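# Stack two cartons on the raised block with suction

## Task

Set the large carton on top of the raised block so that no part of it extends beyond the blue tape outline, then set the small carton on the large one so that no part of it overhangs the large carton's top. Both must stay put without the robot supporting them; finally release the suction and pull the tool away.

## Robot and tools

Robot: one six-joint arm (UF850 type) with a vacuum suction cup in place of a gripper. The reference spot is the cup point, the middle of the cup's rim when it is free. The cup faces along the cup point's own +z axis. About 4 cm behind the rim the tool body and wrist camera widen, sticking out up to about 9 cm sideways, so leave room around the cup when working near boxes or the block.

Frames. Result lines report the cup point in the scene frame: origin on the table surface directly beneath the arm base, +z up, +y to the left when facing along +x. Position is in metres, orientation is a quaternion in w,x,y,z order, velocities in m/s and rad/s. The reported position can be slightly off, more so at long reach. The base may be slightly tilted. Motion commands, however, are expressed in the cup point's own axes, not the scene frame.

execute_actions(actions): actions is a list of actions; each action is a list of up to 15 rows; each row is exactly 7 numbers in [-1, 1], in this order: dx, dy, dz, rx, ry, rz, suction. Each row lasts one control step of 1/30 s; if fewer than 15 rows are given, the last one is repeated to fill the 15 steps. The first six numbers are an offset (not a pose) from the cup point's measured pose at the start of that action, along the cup point's own axes; every row in the action refers back to that same start pose, so rows are not added up. Scale: 1.0 equals 0.6 m of travel or 180 degrees of turn. rx, ry, rz form a single rotation vector. For the first action in a call, the start is the pose in the latest result for this scene. An empty list just returns the current state and images.

Suction (7th number, both tools): any value above 0.01 switches the vacuum on, 0.01 or below switches it off; it keeps its setting until changed.

move(target, speed, blocking): target is one row of 7 numbers as above, an offset in cup-point axes from the pose in the last result that shows one; the suction value is applied at the start. The cup point follows a straight path toward that goal lasting 0.5 to 10 s (cut off at 10 s). speed is the path's top speed in m/s, 0.002 to 0.5, default 0.25; rotation is capped at twice that figure in rad/s. The path ignores obstacles, and the real cup point may lag, wander or exceed the speed, especially with the arm nearly straight. Faster contact means a harder hit; aiming further beyond the contact means pressing harder. blocking=false returns after 0.5 s while motion continues; until a result shows the move has ended, other moves and execute_actions are refused, so use wait or stop. The result adds a move: line giving how it ended (done, off_target, moving, held, fault) and which limits acted (paced = command was clipped; held = a check blocked some steps, after which the arm may rush), plus the distance left to the target.

wait(seconds): 0 to 10; lets the simulation run holding the last command, returning early if a running move finishes. stop(): brakes a running move (needs braking room; suction unaffected). zoom_image(camera, region): camera is cam_low or cam_wrist; region is [x0, y0, x1, y1] pixels from the top-left, at most 504 by 504. read_manual(section): only returns licence text. finished_scene(scene): pass the current scene's number to end it; this is final.

Controller behaviour: each control step the commanded pose is limited to 70 mm and 16 degrees from the measured pose, so large offsets take several actions; after an action the arm goes at most to the last clipped pose, so send the remainder next. Position wins over orientation when both cannot be met. "Hand target" shows what the controller is currently driving toward; a "pose unreachable" line means the clearance check altered or blocked the command (the base's mounting block counts as arm). Joint ranges in rad: waist ±6.283, shoulder ±2.304, elbow -4.224 to 0.061, forearm roll ±6.283, wrist pitch ±2.164, wrist roll ±6.283.

Picking up: turn suction on and push the 36 mm rim flat onto a smooth face of the carton, fully sealed all round, away from edges, seams or holes. suction_measured near 0 means no seal; 0.83 or more means airtight; in between means leakage. part_present turns 1 at 0.50 and back to 0 below 0.45. Under vacuum the cup compresses, so a held carton sits up to about 12 mm nearer the tool than the cup point suggests; vacuum alone can lift a resting carton. Releasing: lower the carton until it rests on its support, then set suction off, and back away at least 15 mm before the cup is clear. If the cup seals to the table, switching suction off frees it.

Avoid: knocking or dropping anything off the table (ends the scene), dropping, slipping, slamming or hard pressing. If contact torque reaches a joint's load limit (N m: waist 57, shoulder 57, elbow 47.5, forearm roll 25.6, wrist pitch 18, wrist roll 18) the arm stops, backs that joint off, holds 10 s and drops the rest of the call. Holding loads heats motors; MOTOR HOT appears from 65 °C and at 80 °C an OVER-TEMPERATURE FAULT brakes the arm until it cools, so do not linger holding a carton. The robot holds its last command while you compose a reply. Loose cartons may occasionally be nudged by outside pushes, so check the final stack before ending. Smooth, economical motion is preferred.

Each tool is called after ">>>" as name(argument=value, ...) on one line, values as JSON.

## Session

>>> execute_actions(actions=[])

Scene clock: 0.00 s.
end_effector_position=(+0.6016, -0.0023, +0.2974) suction_measured=0.00 part_present=0 end_effector_quat_wxyz=(+0.003, +0.001, +1.000, +0.004) end_effector_velocity=(+0.001, +0.000, +0.001) end_effector_angular_velocity=(-0.000, -0.002, +0.000)
Joint positions: [ 0.002 -0.531 -1.294  0.003 -0.758 -1.572]
Joint velocities: [ 0.     0.001 -0.001 -0.     0.     0.   ]
Motor temperatures (°C, as the motors report them): [20 18 20 25 24 22]
Hand target: +0.602, -0.002, +0.297; +0.003, +0.001, +1.000, +0.004

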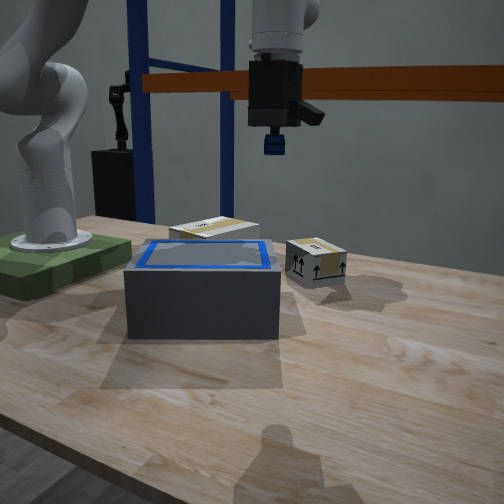

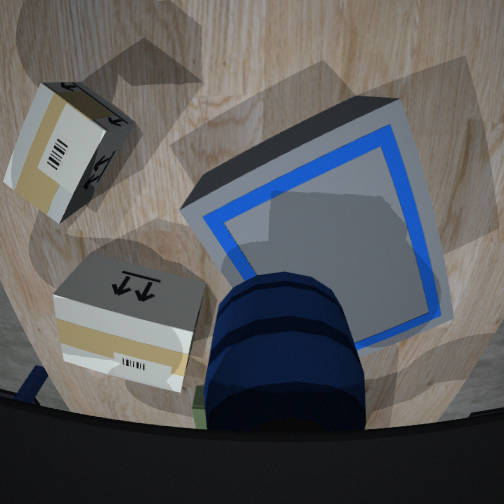

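>>> move(target=[0.2,0.25,-0.05,0,0,0,0])

Scene clock: 8.37 s.
end_effector_position=(+0.4819, +0.1480, +0.3280) suction_measured=0.00 part_present=0 end_effector_quat_wxyz=(+0.002, +0.002, +1.000, +0.005) end_effector_velocity=(-0.001, +0.002, +0.001) end_effector_angular_velocity=(-0.001, -0.001, +0.001)
Joint positions: [ 0.304 -0.274 -1.013  0.003 -0.734 -1.27 ]
Joint velocities: [ 0.004  0.004  0.002 -0.001 -0.     0.004]
Motor temperatures (°C, as the motors report them): [20 18 20 25 24 22]
Hand target: +0.482, +0.148, +0.328; +0.002, +0.001, +1.000, +0.005
Off the commanded pose: 0.000 m, 0 deg.
move: done

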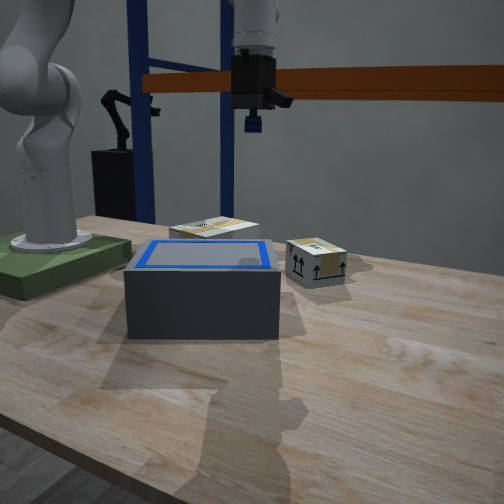

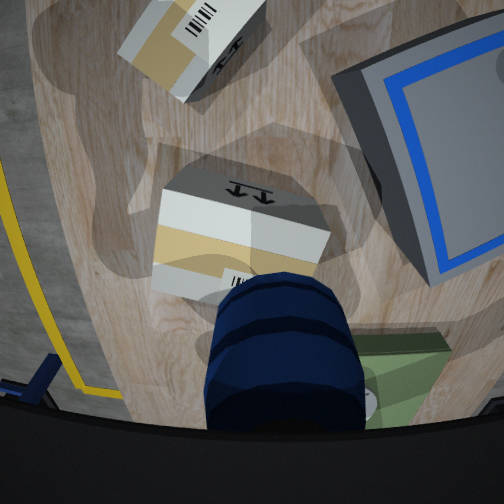

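>>> move(target=[0.12,0.037,0.2,0,0,0.08,0])

Scene clock: 13.80 s.
end_effector_position=(+0.4107, +0.1712, +0.2083) suction_measured=0.00 part_present=0 end_effector_quat_wxyz=(+0.002, +0.127, +0.992, +0.005) end_effector_velocity=(-0.002, +0.001, -0.002) end_effector_angular_velocity=(-0.002, +0.001, -0.004)
Joint positions: [ 0.4   -0.342 -0.769  0.004 -0.422 -0.923]
Joint velocities: [ 0.003 -0.003  0.003 -0.003  0.004  0.01 ]
Motor temperatures (°C, as the motors report them): [20 18 20 25 24 22]
Hand target: +0.410, +0.171, +0.208; +0.002, +0.127, +0.992, +0.005
Off the commanded pose: 0.001 m, 0 deg.
move: done

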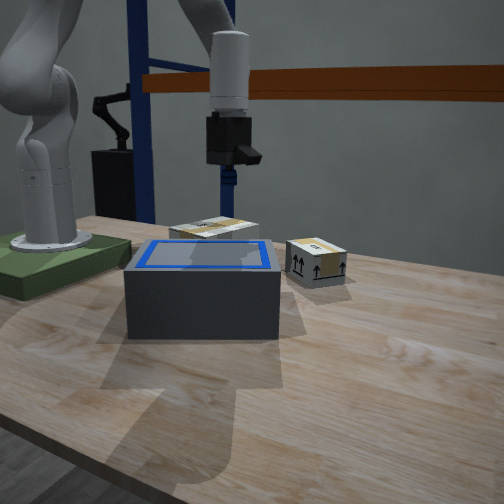

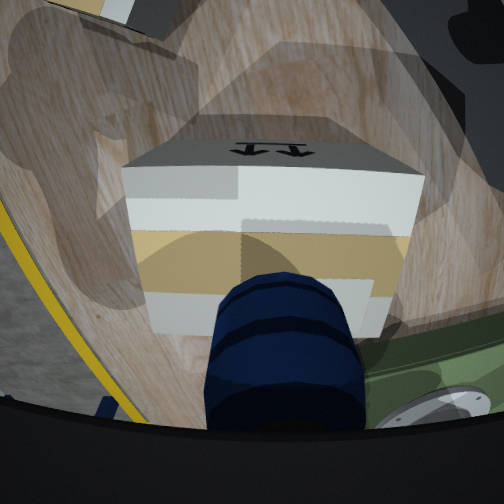

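>>> move(target=[0.07,-0.006,0.12,0,0,0.008,0])

Scene clock: 19.33 s.
end_effector_position=(+0.3697, +0.1789, +0.1364) suction_measured=0.00 part_present=0 end_effector_quat_wxyz=(+0.002, +0.140, +0.990, +0.005) end_effector_velocity=(-0.002, -0.001, -0.002) end_effector_angular_velocity=(-0.002, +0.002, -0.002)
Joint positions: [ 0.455 -0.446 -0.67   0.004 -0.218 -0.843]
Joint velocities: [ 0.    -0.003  0.003 -0.004  0.003  0.005]
Motor temperatures (°C, as the motors report them): [20 18 20 25 24 22]
Hand target: +0.369, +0.179, +0.136; +0.002, +0.140, +0.990, +0.005
Off the commanded pose: 0.000 m, 0 deg.
move: done

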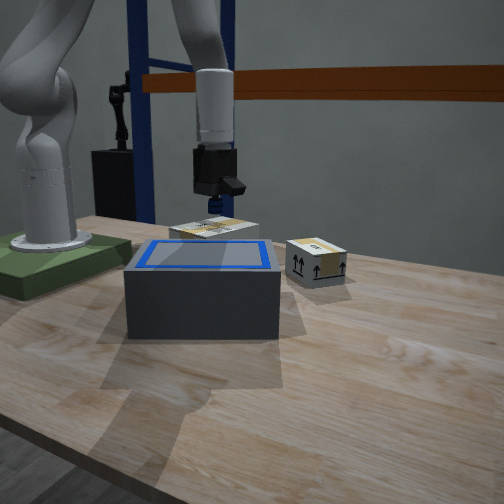

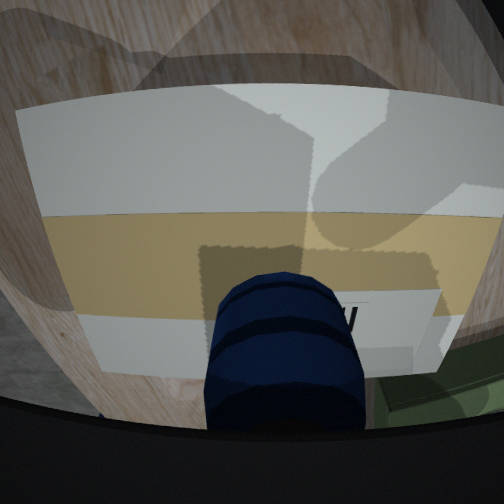

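>>> move(target=[0.008,0,0.085,0,0,0,1], speed=0.04)

Scene clock: 33.97 s.
end_effector_position=(+0.3807, +0.1877, +0.1119) suction_measured=0.91 part_present=1 end_effector_quat_wxyz=(+0.022, +0.140, +0.990, +0.019) end_effector_velocity=(+0.000, +0.000, +0.000) end_effector_angular_velocity=(+0.000, -0.000, +0.001)
Joint positions: [ 0.463 -0.513 -0.682  0.005 -0.115 -0.837]
Joint velocities: [ 0.001 -0.    -0.001 -0.001  0.     0.001]
Motor temperatures (°C, as the motors report them): [20 18 20 25 24 22]
Hand target: +0.381, +0.188, +0.112; +0.022, +0.140, +0.990, +0.019
Off the commanded pose: 0.031 m, 3 deg.
TORQUE FAULT: the external load on joint 2 (shoulder) reached its load limit, and the arm stopped for 10 seconds. That time counts as 20 of the actions that you can send in this scene. The arm's remaining commands of this call were not run. Joint 2 (shoulder) moved back by up to 3 degrees. The arm holds there, with the suction number unchanged, and accepts commands again: back off and push less far. The arm stops again, at the same cost, whenever a joint's load reaches its limit.
move: fault

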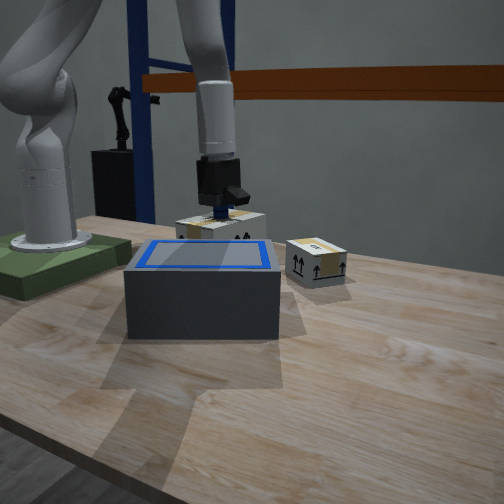

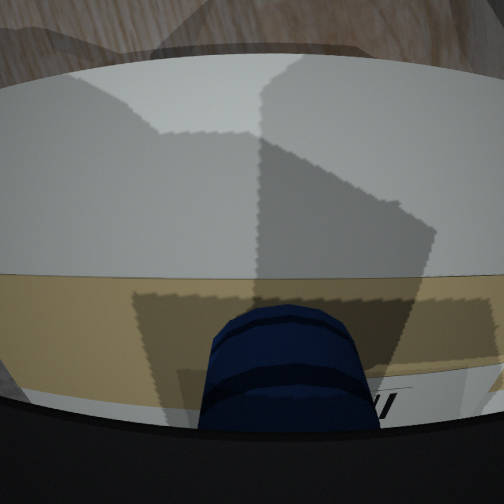

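>>> move(target=[0,0,-0.29,0.0106,0.0114,0,1])

>>> move(target=[-0.344,-0.337,0,0,0,0.267,1])

Scene clock: 41.30 s.
end_effector_position=(+0.3722, +0.1829, +0.2855) suction_measured=0.91 part_present=1 end_effector_quat_wxyz=(+0.001, +0.140, +0.990, +0.005) end_effector_velocity=(+0.001, +0.000, +0.002) end_effector_angular_velocity=(+0.001, -0.003, +0.000)
Joint positions: [ 0.463 -0.13  -0.728  0.003 -0.593 -0.834]
Joint velocities: [-0.     0.004 -0.002 -0.    -0.003 -0.   ]
Motor temperatures (°C, as the motors report them): [20 18 20 25 24 22]
Hand target: +0.372, +0.183, +0.286; +0.001, +0.140, +0.990, +0.005
Off the commanded pose: 0.000 m, 0 deg.
move: done

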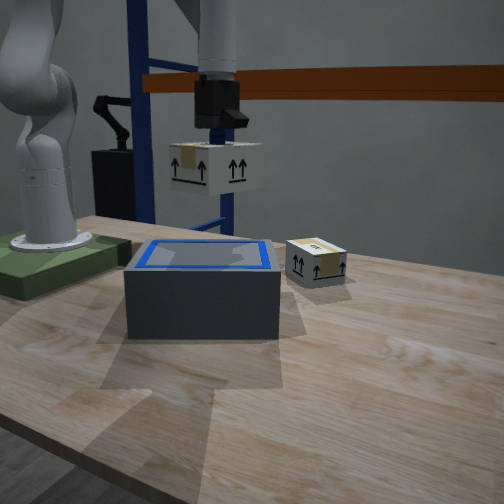

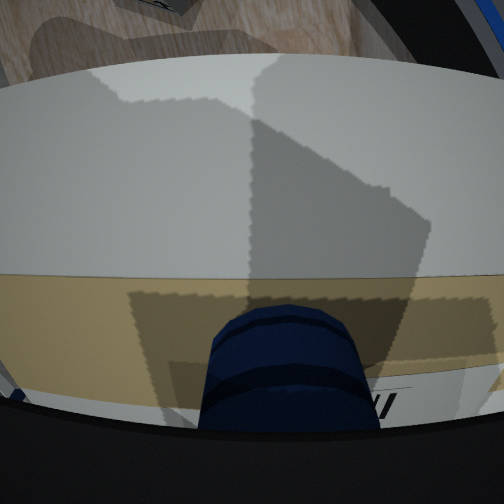

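Scene clock: 43.40 s.
end_effector_position=(+0.5151, -0.0691, +0.2842) suction_measured=0.91 part_present=1 end_effector_quat_wxyz=(+0.000, +0.530, +0.848, +0.004) end_effector_velocity=(+0.001, -0.002, -0.000) end_effector_angular_velocity=(-0.000, -0.000, -0.005)
Joint positions: [-0.127 -0.365 -1.023  0.002 -0.654 -0.585]
Joint velocities: [-0.003 -0.003 -0.004 -0.    -0.001  0.002]
Motor temperatures (°C, as the motors report them): [20 18 20 25 24 22]
Hand target: +0.515, -0.069, +0.284; +0.000, +0.531, +0.848, +0.004
Off the commanded pose: 0.001 m, 0 deg.
move: done

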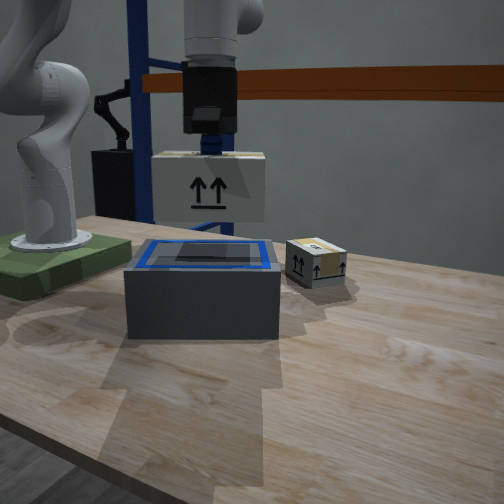

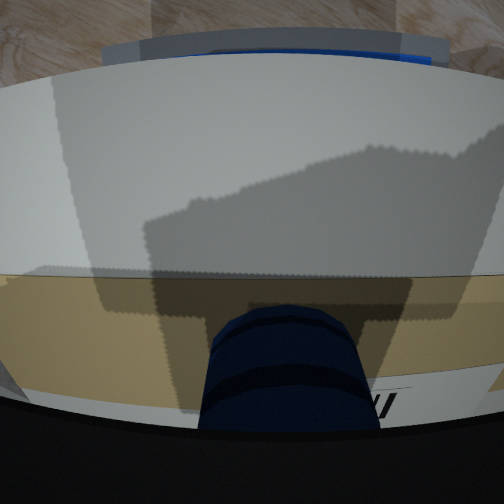

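>>> move(target=[0,-0.01,0.09,0,0,0,1], speed=0.1)

>>> zoom_image(camera="cam_low", region=[110,160,300,300])

Scene clock: 46.77 s.
end_effector_position=(+0.5100, -0.0715, +0.2304) suction_measured=0.91 part_present=1 end_effector_quat_wxyz=(+0.001, +0.531, +0.848, +0.004) end_effector_velocity=(+0.000, -0.000, -0.000) end_effector_angular_velocity=(-0.001, -0.001, +0.001)
Joint positions: [-0.133 -0.438 -0.98   0.002 -0.537 -0.592]
Joint velocities: [-0.001 -0.001 -0.    -0.001  0.002 -0.001]
Motor temperatures (°C, as the motors report them): [20 18 20 25 24 22]
Hand target: +0.510, -0.072, +0.230; +0.000, +0.531, +0.848, +0.004
Off the commanded pose: 0.000 m, 0 deg.
move: done

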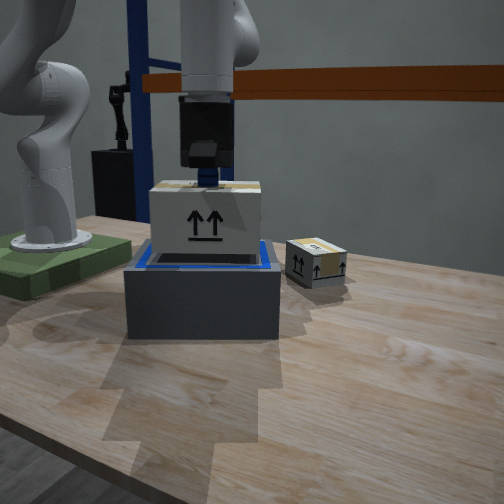

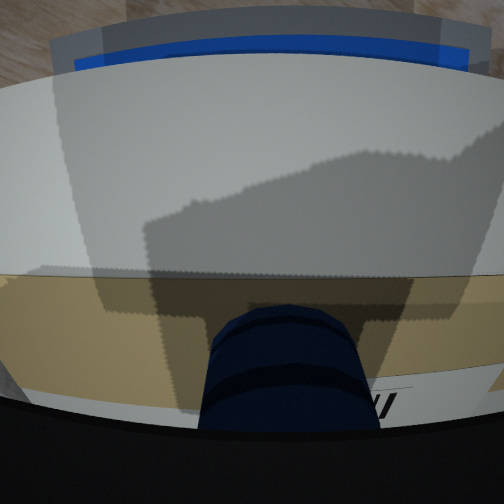

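Region (110, 160, 300, 300) of cam_low's 504x504 image, scaled by 2.653, with more detail than that image has; it fills the top 371 rows of this view, and the rest is white.

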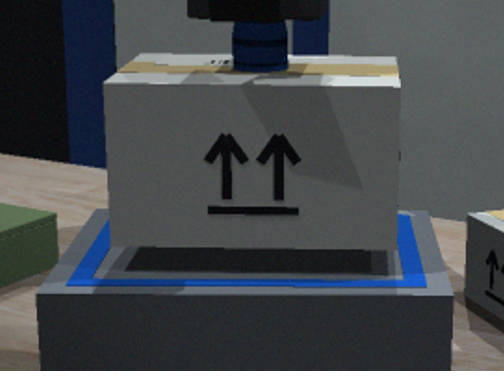

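>>> move(target=[0,-0.004,0.02,0,0,0,1], speed=0.03)

>>> zoom_image(camera="cam_low", region=[110,160,300,300])

Scene clock: 51.53 s.
end_effector_position=(+0.5080, -0.0726, +0.2185) suction_measured=0.91 part_present=1 end_effector_quat_wxyz=(+0.001, +0.531, +0.848, +0.004) end_effector_velocity=(+0.001, -0.000, +0.001) end_effector_angular_velocity=(-0.001, -0.004, +0.001)
Joint positions: [-0.136 -0.455 -0.97   0.002 -0.51  -0.594]
Joint velocities: [ 0.     0.001 -0.001 -0.     0.002 -0.   ]
Motor temperatures (°C, as the motors report them): [20 18 21 25 24 22]
Hand target: +0.508, -0.073, +0.218; +0.001, +0.531, +0.848, +0.004
Off the commanded pose: 0.000 m, 0 deg.
move: done

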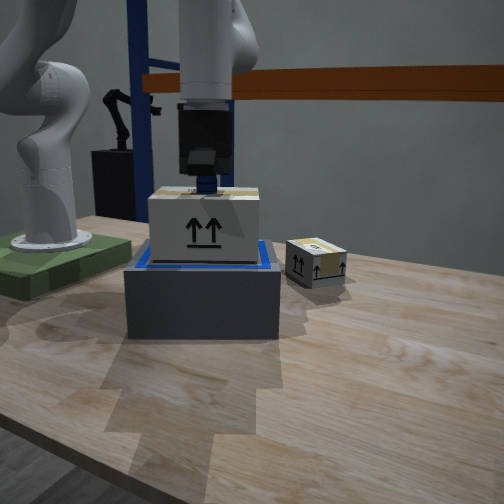

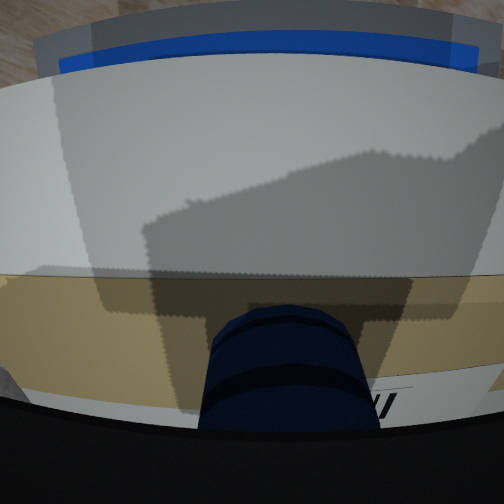

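Region (110, 160, 300, 300) of cam_low's 504x504 image, scaled by 2.653, with more detail than that image has; it fills the top 371 rows of this view, and the rest is white.

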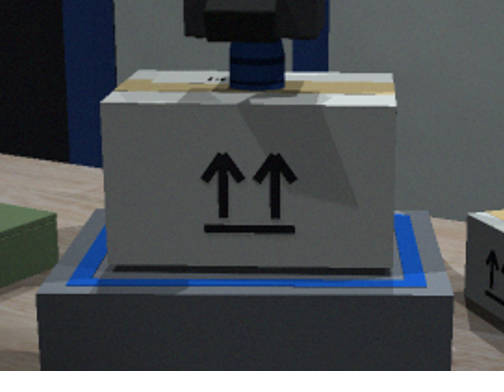

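>>> move(target=[0,0,0.01,0,0,0,1], speed=0.02)

>>> execute_actions(actions=[[[0,0,0,0,0,0,0]]])

>>> move(target=[0.1,0.0,-0.2,0,0,0,0])

Scene clock: 54.57 s.
end_effector_position=(+0.5081, -0.0725, +0.2127) suction_measured=0.91 part_present=1 end_effector_quat_wxyz=(+0.001, +0.531, +0.848, +0.004) end_effector_velocity=(+0.000, -0.000, +0.000) end_effector_angular_velocity=(+0.000, -0.001, -0.001)
Joint positions: [-0.136 -0.465 -0.968  0.002 -0.498 -0.594]
Joint velocities: [-0.     0.001  0.     0.     0.    -0.   ]
Motor temperatures (°C, as the motors report them): [20 18 21 25 24 22]
Hand target: +0.508, -0.073, +0.212; +0.001, +0.531, +0.848, +0.004
Off the commanded pose: 0.000 m, 0 deg.
move: done

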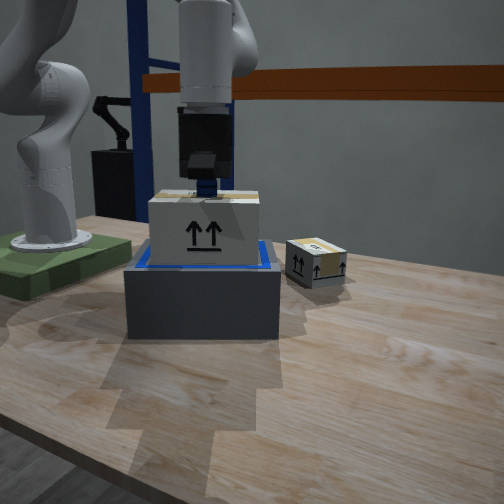

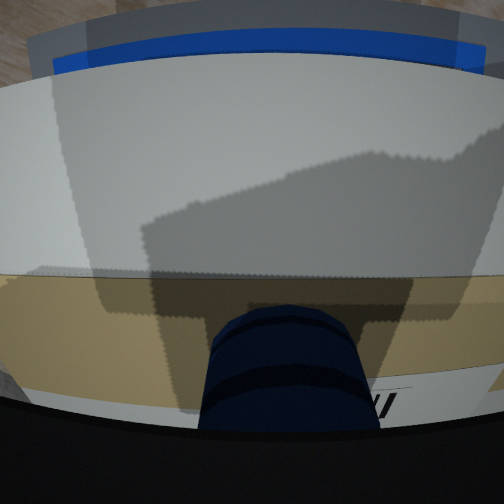

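Scene clock: 55.07 s.
end_effector_position=(+0.5084, -0.0726, +0.2129) suction_measured=0.00 part_present=0 end_effector_quat_wxyz=(+0.001, +0.531, +0.848, +0.004) end_effector_velocity=(-0.001, +0.000, -0.001) end_effector_angular_velocity=(-0.000, +0.003, +0.001)
Joint positions: [-0.136 -0.465 -0.969  0.002 -0.498 -0.594]
Joint velocities: [ 0.001 -0.001  0.002 -0.001  0.     0.001]
Motor temperatures (°C, as the motors report them): [20 18 21 25 24 22]
Hand target: +0.508, -0.073, +0.213; +0.001, +0.531, +0.848, +0.004
Off the commanded pose: 0.000 m, 0 deg.

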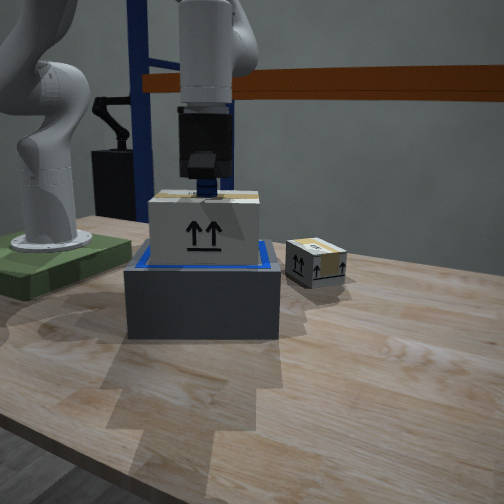

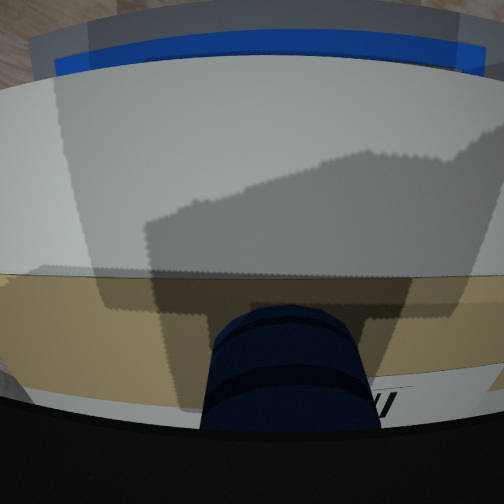

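Scene clock: 56.07 s.
end_effector_position=(+0.4815, -0.0190, +0.3329) suction_measured=0.00 part_present=0 end_effector_quat_wxyz=(+0.001, +0.530, +0.848, +0.005) end_effector_velocity=(+0.000, +0.000, +0.002) end_effector_angular_velocity=(-0.001, -0.002, +0.002)
Joint positions: [-0.032 -0.213 -0.953  0.002 -0.734 -0.491]
Joint velocities: [ 0.002  0.004 -0.001 -0.001 -0.003  0.   ]
Motor temperatures (°C, as the motors report them): [20 18 21 25 24 22]
Hand target: +0.482, -0.019, +0.333; +0.001, +0.530, +0.848, +0.005
Off the commanded pose: 0.000 m, 0 deg.
move: done

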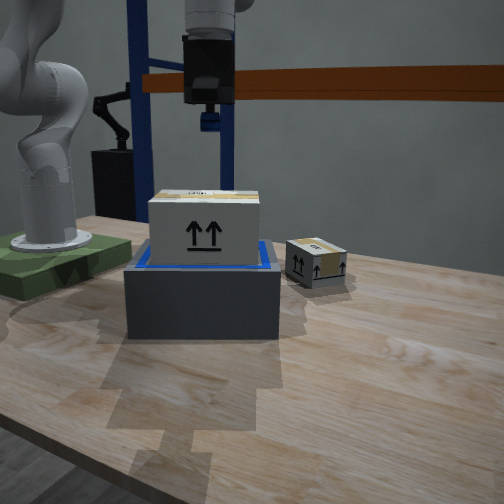

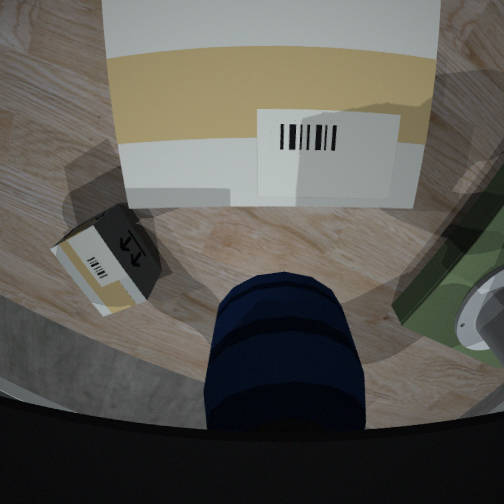

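>>> move(target=[0.294,0.325,0.22,0,0,-0.161,0])

Scene clock: 61.57 s.
end_effector_position=(+0.5796, +0.2261, +0.2025) suction_measured=0.00 part_present=0 end_effector_quat_wxyz=(+0.001, +0.302, +0.953, +0.005) end_effector_velocity=(+0.000, +0.001, -0.001) end_effector_angular_velocity=(-0.000, +0.000, +0.003)
Joint positions: [ 0.377 -0.705 -1.32   0.002 -0.61  -0.586]
Joint velocities: [ 0.002 -0.003 -0.003  0.    -0.    -0.001]
Motor temperatures (°C, as the motors report them): [20 18 21 25 24 22]
Hand target: +0.580, +0.226, +0.202; +0.001, +0.302, +0.953, +0.005
Off the commanded pose: 0.001 m, 0 deg.
move: done

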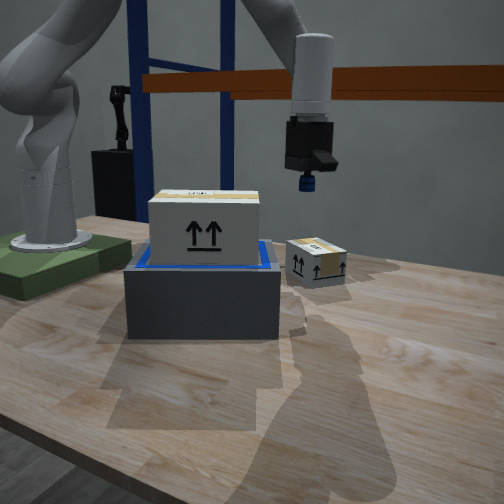

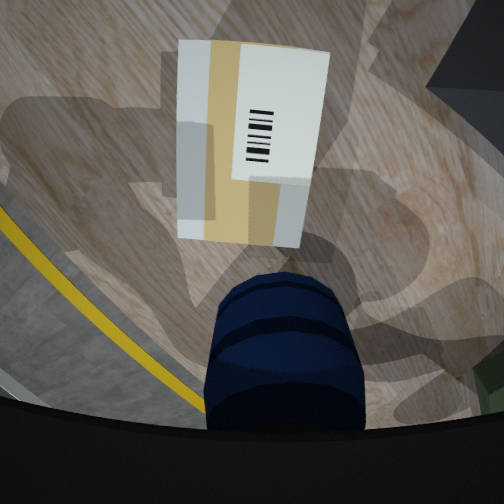

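>>> move(target=[-0.043,0.022,0.18,0,0,0.025,1], speed=0.15)

>>> move(target=[0,0,0.025,0,0,0,1], speed=0.02)

Scene clock: 65.57 s.
end_effector_position=(+0.6087, +0.2227, +0.0948) suction_measured=0.00 part_present=0 end_effector_quat_wxyz=(+0.001, +0.339, +0.941, +0.005) end_effector_velocity=(-0.002, -0.001, -0.004) end_effector_angular_velocity=(-0.002, +0.006, -0.001)
Joint positions: [ 0.355 -0.932 -1.425  0.002 -0.487 -0.53 ]
Joint velocities: [-0.001 -0.005  0.001  0.001  0.    -0.001]
Motor temperatures (°C, as the motors report them): [20 18 21 25 24 22]
Hand target: +0.609, +0.223, +0.094; +0.001, +0.339, +0.941, +0.005
Off the commanded pose: 0.000 m, 0 deg.
move: done

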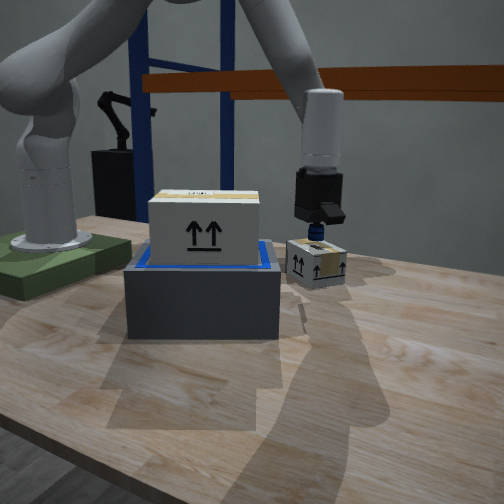

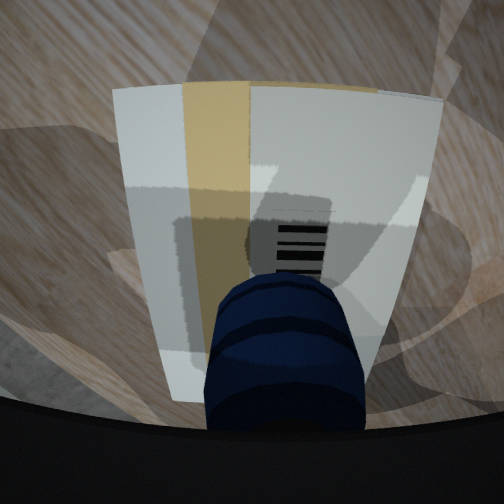

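Scene clock: 66.57 s.
end_effector_position=(+0.6086, +0.2227, +0.0797) suction_measured=0.61 part_present=1 end_effector_quat_wxyz=(+0.001, +0.339, +0.941, +0.005) end_effector_velocity=(+0.004, +0.002, +0.002) end_effector_angular_velocity=(+0.005, -0.010, -0.003)
Joint positions: [ 0.355 -0.959 -1.432  0.001 -0.467 -0.53 ]
Joint velocities: [ 0.001  0.001 -0.004  0.003  0.006  0.001]
Motor temperatures (°C, as the motors report them): [20 18 21 25 24 22]
Hand target: +0.609, +0.223, +0.080; +0.001, +0.339, +0.941, +0.005
Off the commanded pose: 0.000 m, 0 deg.
move: done

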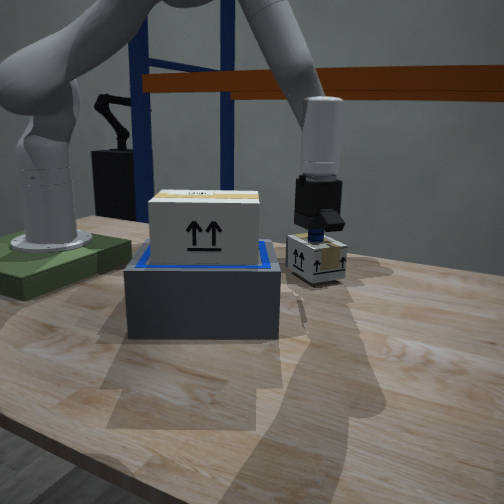

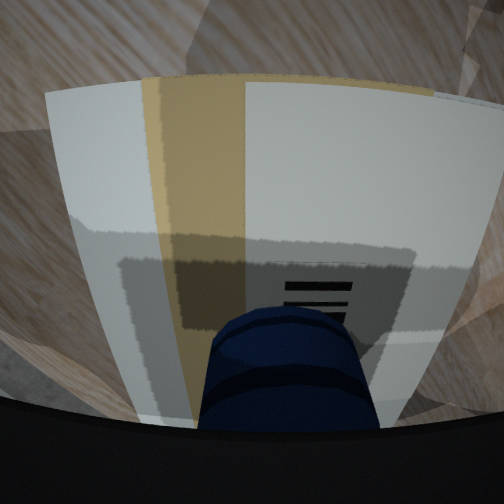

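>>> move(target=[0,0,-0.42,0,0,0,1])

>>> move(target=[-0.191,-0.489,0,0,0,-0.364,1])

>>> move(target=[0,0,0.045,0,0,0,1], speed=0.05)

>>> zoom_image(camera="cam_low", region=[110,110,300,280])

Scene clock: 71.37 s.
end_effector_position=(+0.6075, +0.2212, +0.3312) suction_measured=0.91 part_present=1 end_effector_quat_wxyz=(+0.000, +0.339, +0.941, +0.005) end_effector_velocity=(+0.001, +0.001, +0.004) end_effector_angular_velocity=(+0.003, -0.003, -0.000)
Joint positions: [ 0.355 -0.606 -1.486  0.002 -0.875 -0.53 ]
Joint velocities: [ 0.     0.003 -0.004  0.002 -0.004 -0.001]
Motor temperatures (°C, as the motors report them): [20 18 21 25 24 22]
Hand target: +0.608, +0.221, +0.332; +0.001, +0.339, +0.941, +0.005
Off the commanded pose: 0.001 m, 0 deg.
move: done

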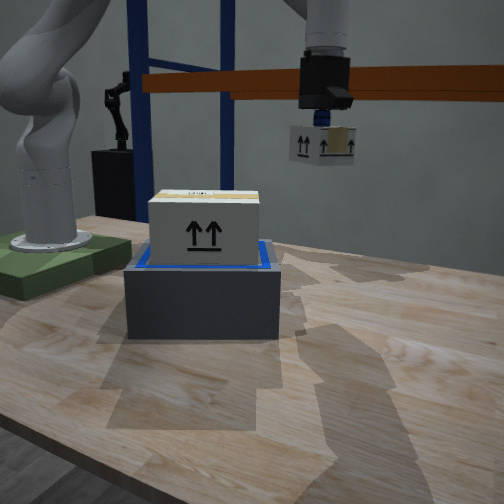

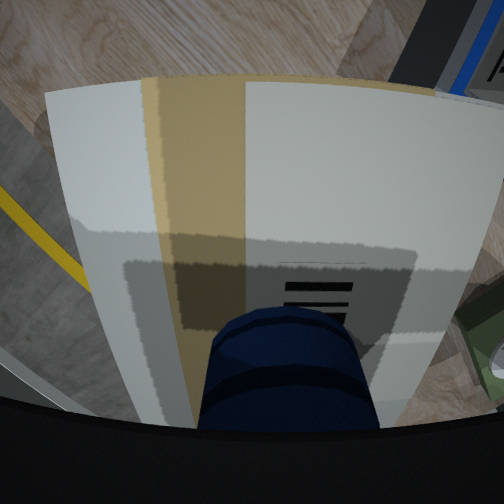

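Scene clock: 74.07 s.
end_effector_position=(+0.5095, -0.0785, +0.3295) suction_measured=0.91 part_present=1 end_effector_quat_wxyz=(+0.003, -0.224, +0.975, +0.002) end_effector_velocity=(-0.001, -0.001, +0.000) end_effector_angular_velocity=(+0.001, -0.001, +0.006)
Joint positions: [-0.146 -0.295 -1.048  0.001 -0.747 -2.174]
Joint velocities: [-0.003  0.002  0.002  0.001 -0.    -0.01 ]
Motor temperatures (°C, as the motors report them): [20 18 21 25 24 22]
Hand target: +0.509, -0.079, +0.330; +0.003, -0.224, +0.975, +0.002
Off the commanded pose: 0.002 m, 0 deg.
move: done

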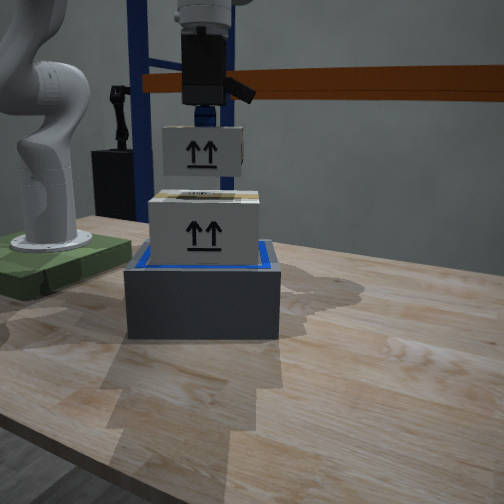

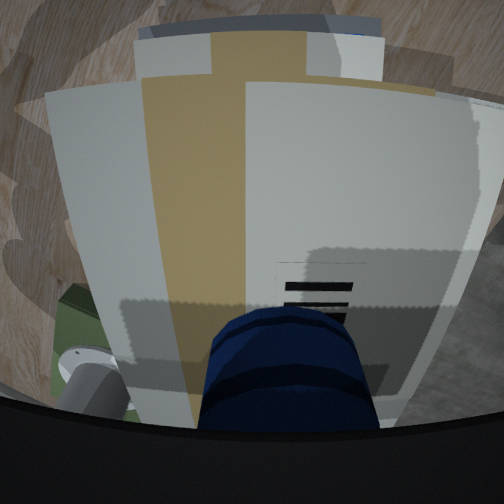

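Scene clock: 74.90 s.
end_effector_position=(+0.5097, -0.0784, +0.3026) suction_measured=0.91 part_present=1 end_effector_quat_wxyz=(+0.003, -0.224, +0.975, +0.002) end_effector_velocity=(+0.000, -0.000, -0.000) end_effector_angular_velocity=(-0.000, -0.002, -0.000)
Joint positions: [-0.146 -0.33  -1.024  0.001 -0.69  -2.174]
Joint velocities: [-0.    -0.     0.    -0.     0.002  0.   ]
Motor temperatures (°C, as the motors report them): [20 18 21 25 24 22]
Hand target: +0.510, -0.078, +0.302; +0.003, -0.224, +0.975, +0.002
Off the commanded pose: 0.000 m, 0 deg.
move: done

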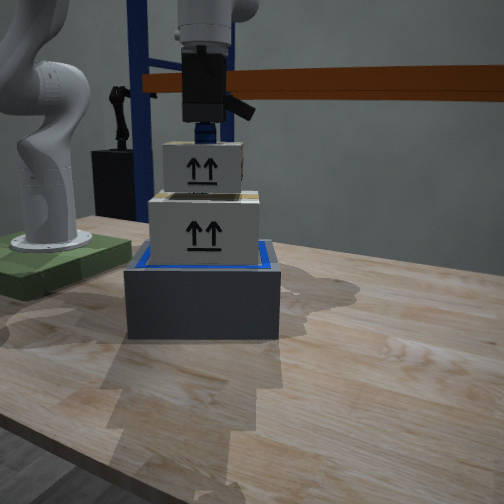

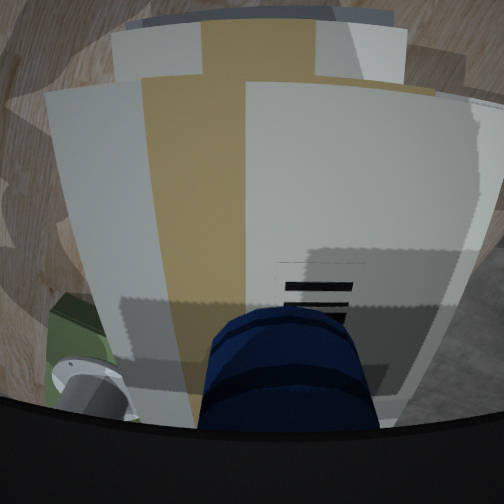

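Region (110, 110, 300, 280) of cam_low's 504x504 image, scaled by 2.653, with more detail than that image has; it fills the top 451 rows of this view, and the rest is white.

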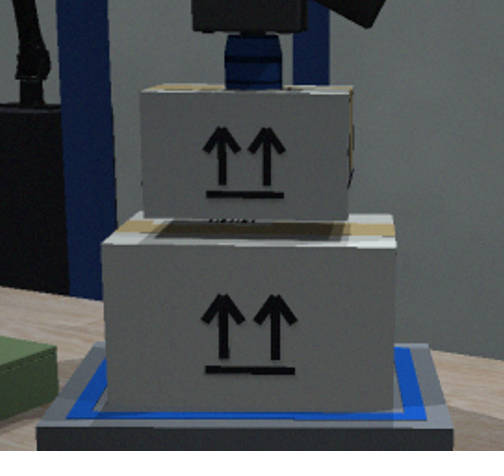

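>>> move(target=[0,0,0.022,0,0,0,1], speed=0.02)

>>> execute_actions(actions=[[[0,0,0,0,0,0,0]]])

>>> move(target=[0,0,-0.15,0,0,0,0])

Scene clock: 77.83 s.
end_effector_position=(+0.5097, -0.0784, +0.2896) suction_measured=0.91 part_present=1 end_effector_quat_wxyz=(+0.003, -0.224, +0.975, +0.002) end_effector_velocity=(+0.001, +0.000, +0.000) end_effector_angular_velocity=(+0.000, -0.003, +0.001)
Joint positions: [-0.146 -0.348 -1.015  0.001 -0.662 -2.174]
Joint velocities: [ 0.    -0.001 -0.002  0.001  0.002 -0.002]
Motor temperatures (°C, as the motors report them): [20 18 21 25 24 22]
Hand target: +0.510, -0.078, +0.289; +0.003, -0.224, +0.975, +0.002
Off the commanded pose: 0.000 m, 0 deg.
move: done

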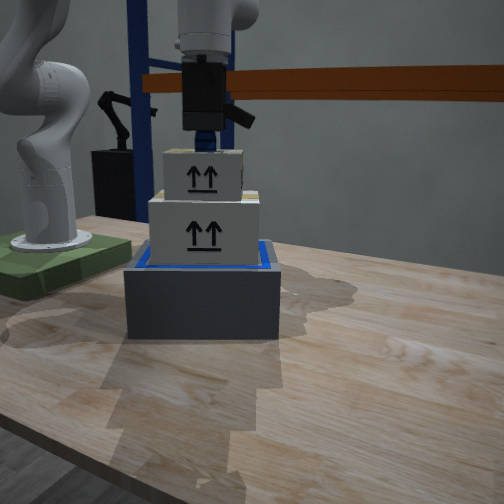

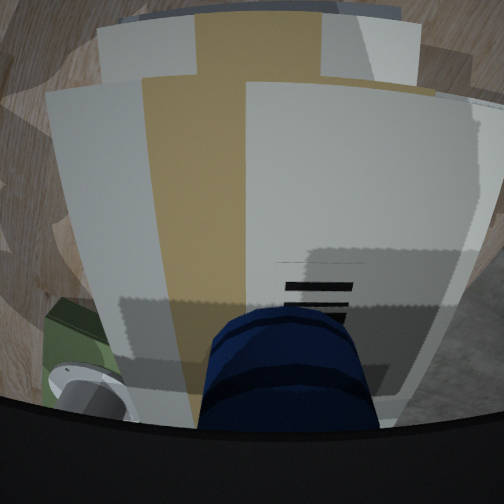

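Scene clock: 78.33 s.
end_effector_position=(+0.5100, -0.0784, +0.2898) suction_measured=0.00 part_present=0 end_effector_quat_wxyz=(+0.004, -0.224, +0.975, +0.002) end_effector_velocity=(-0.001, +0.000, -0.001) end_effector_angular_velocity=(+0.001, +0.002, -0.000)
Joint positions: [-0.146 -0.348 -1.015  0.001 -0.661 -2.174]
Joint velocities: [-0.    -0.001  0.002  0.001  0.    -0.001]
Motor temperatures (°C, as the motors report them): [20 18 21 25 24 22]
Hand target: +0.510, -0.078, +0.290; +0.003, -0.224, +0.975, +0.002
Off the commanded pose: 0.000 m, 0 deg.

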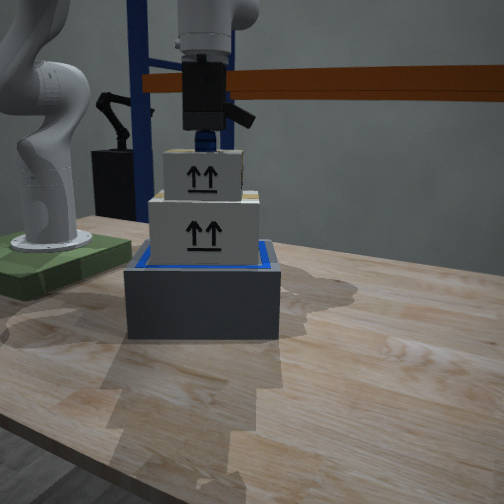

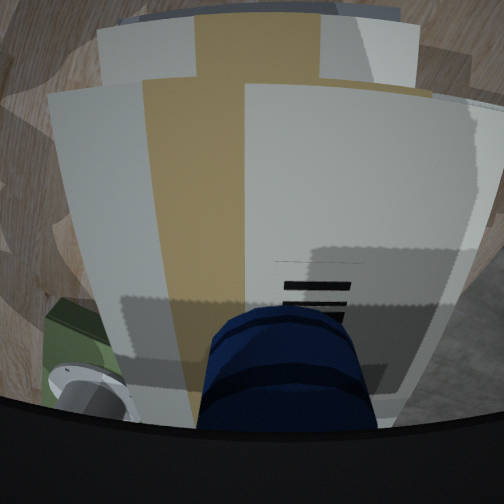

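Scene clock: 79.13 s.
end_effector_position=(+0.5095, -0.0787, +0.3793) suction_measured=0.00 part_present=0 end_effector_quat_wxyz=(+0.003, -0.224, +0.975, +0.002) end_effector_velocity=(+0.000, +0.000, +0.003) end_effector_angular_velocity=(+0.001, -0.002, -0.001)
Joint positions: [-0.146 -0.241 -1.102  0.002 -0.855 -2.174]
Joint velocities: [ 0.001  0.003 -0.003  0.001 -0.004  0.001]
Motor temperatures (°C, as the motors report them): [20 18 21 25 24 22]
Hand target: +0.510, -0.079, +0.380; +0.004, -0.224, +0.975, +0.002
Off the commanded pose: 0.001 m, 0 deg.
move: done

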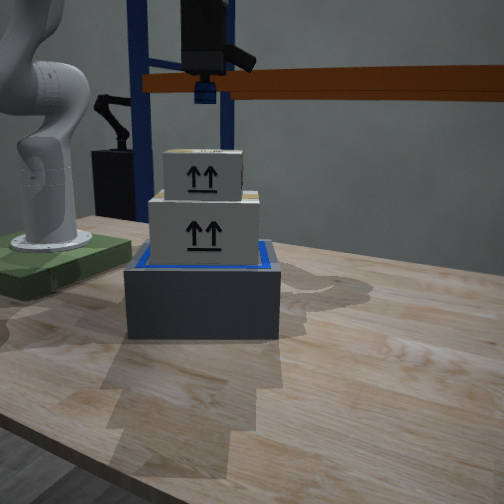

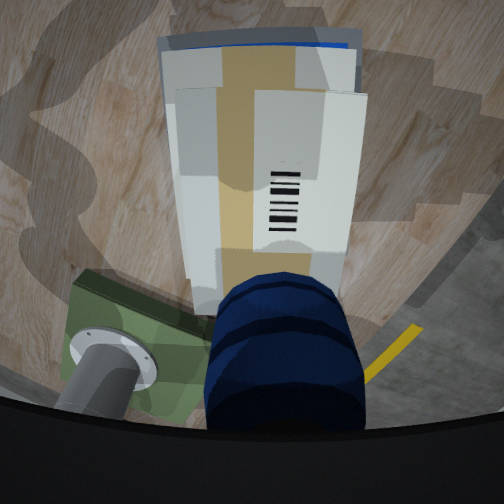

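>>> finished_scene(scene=1)

The scene is finished: the task was done.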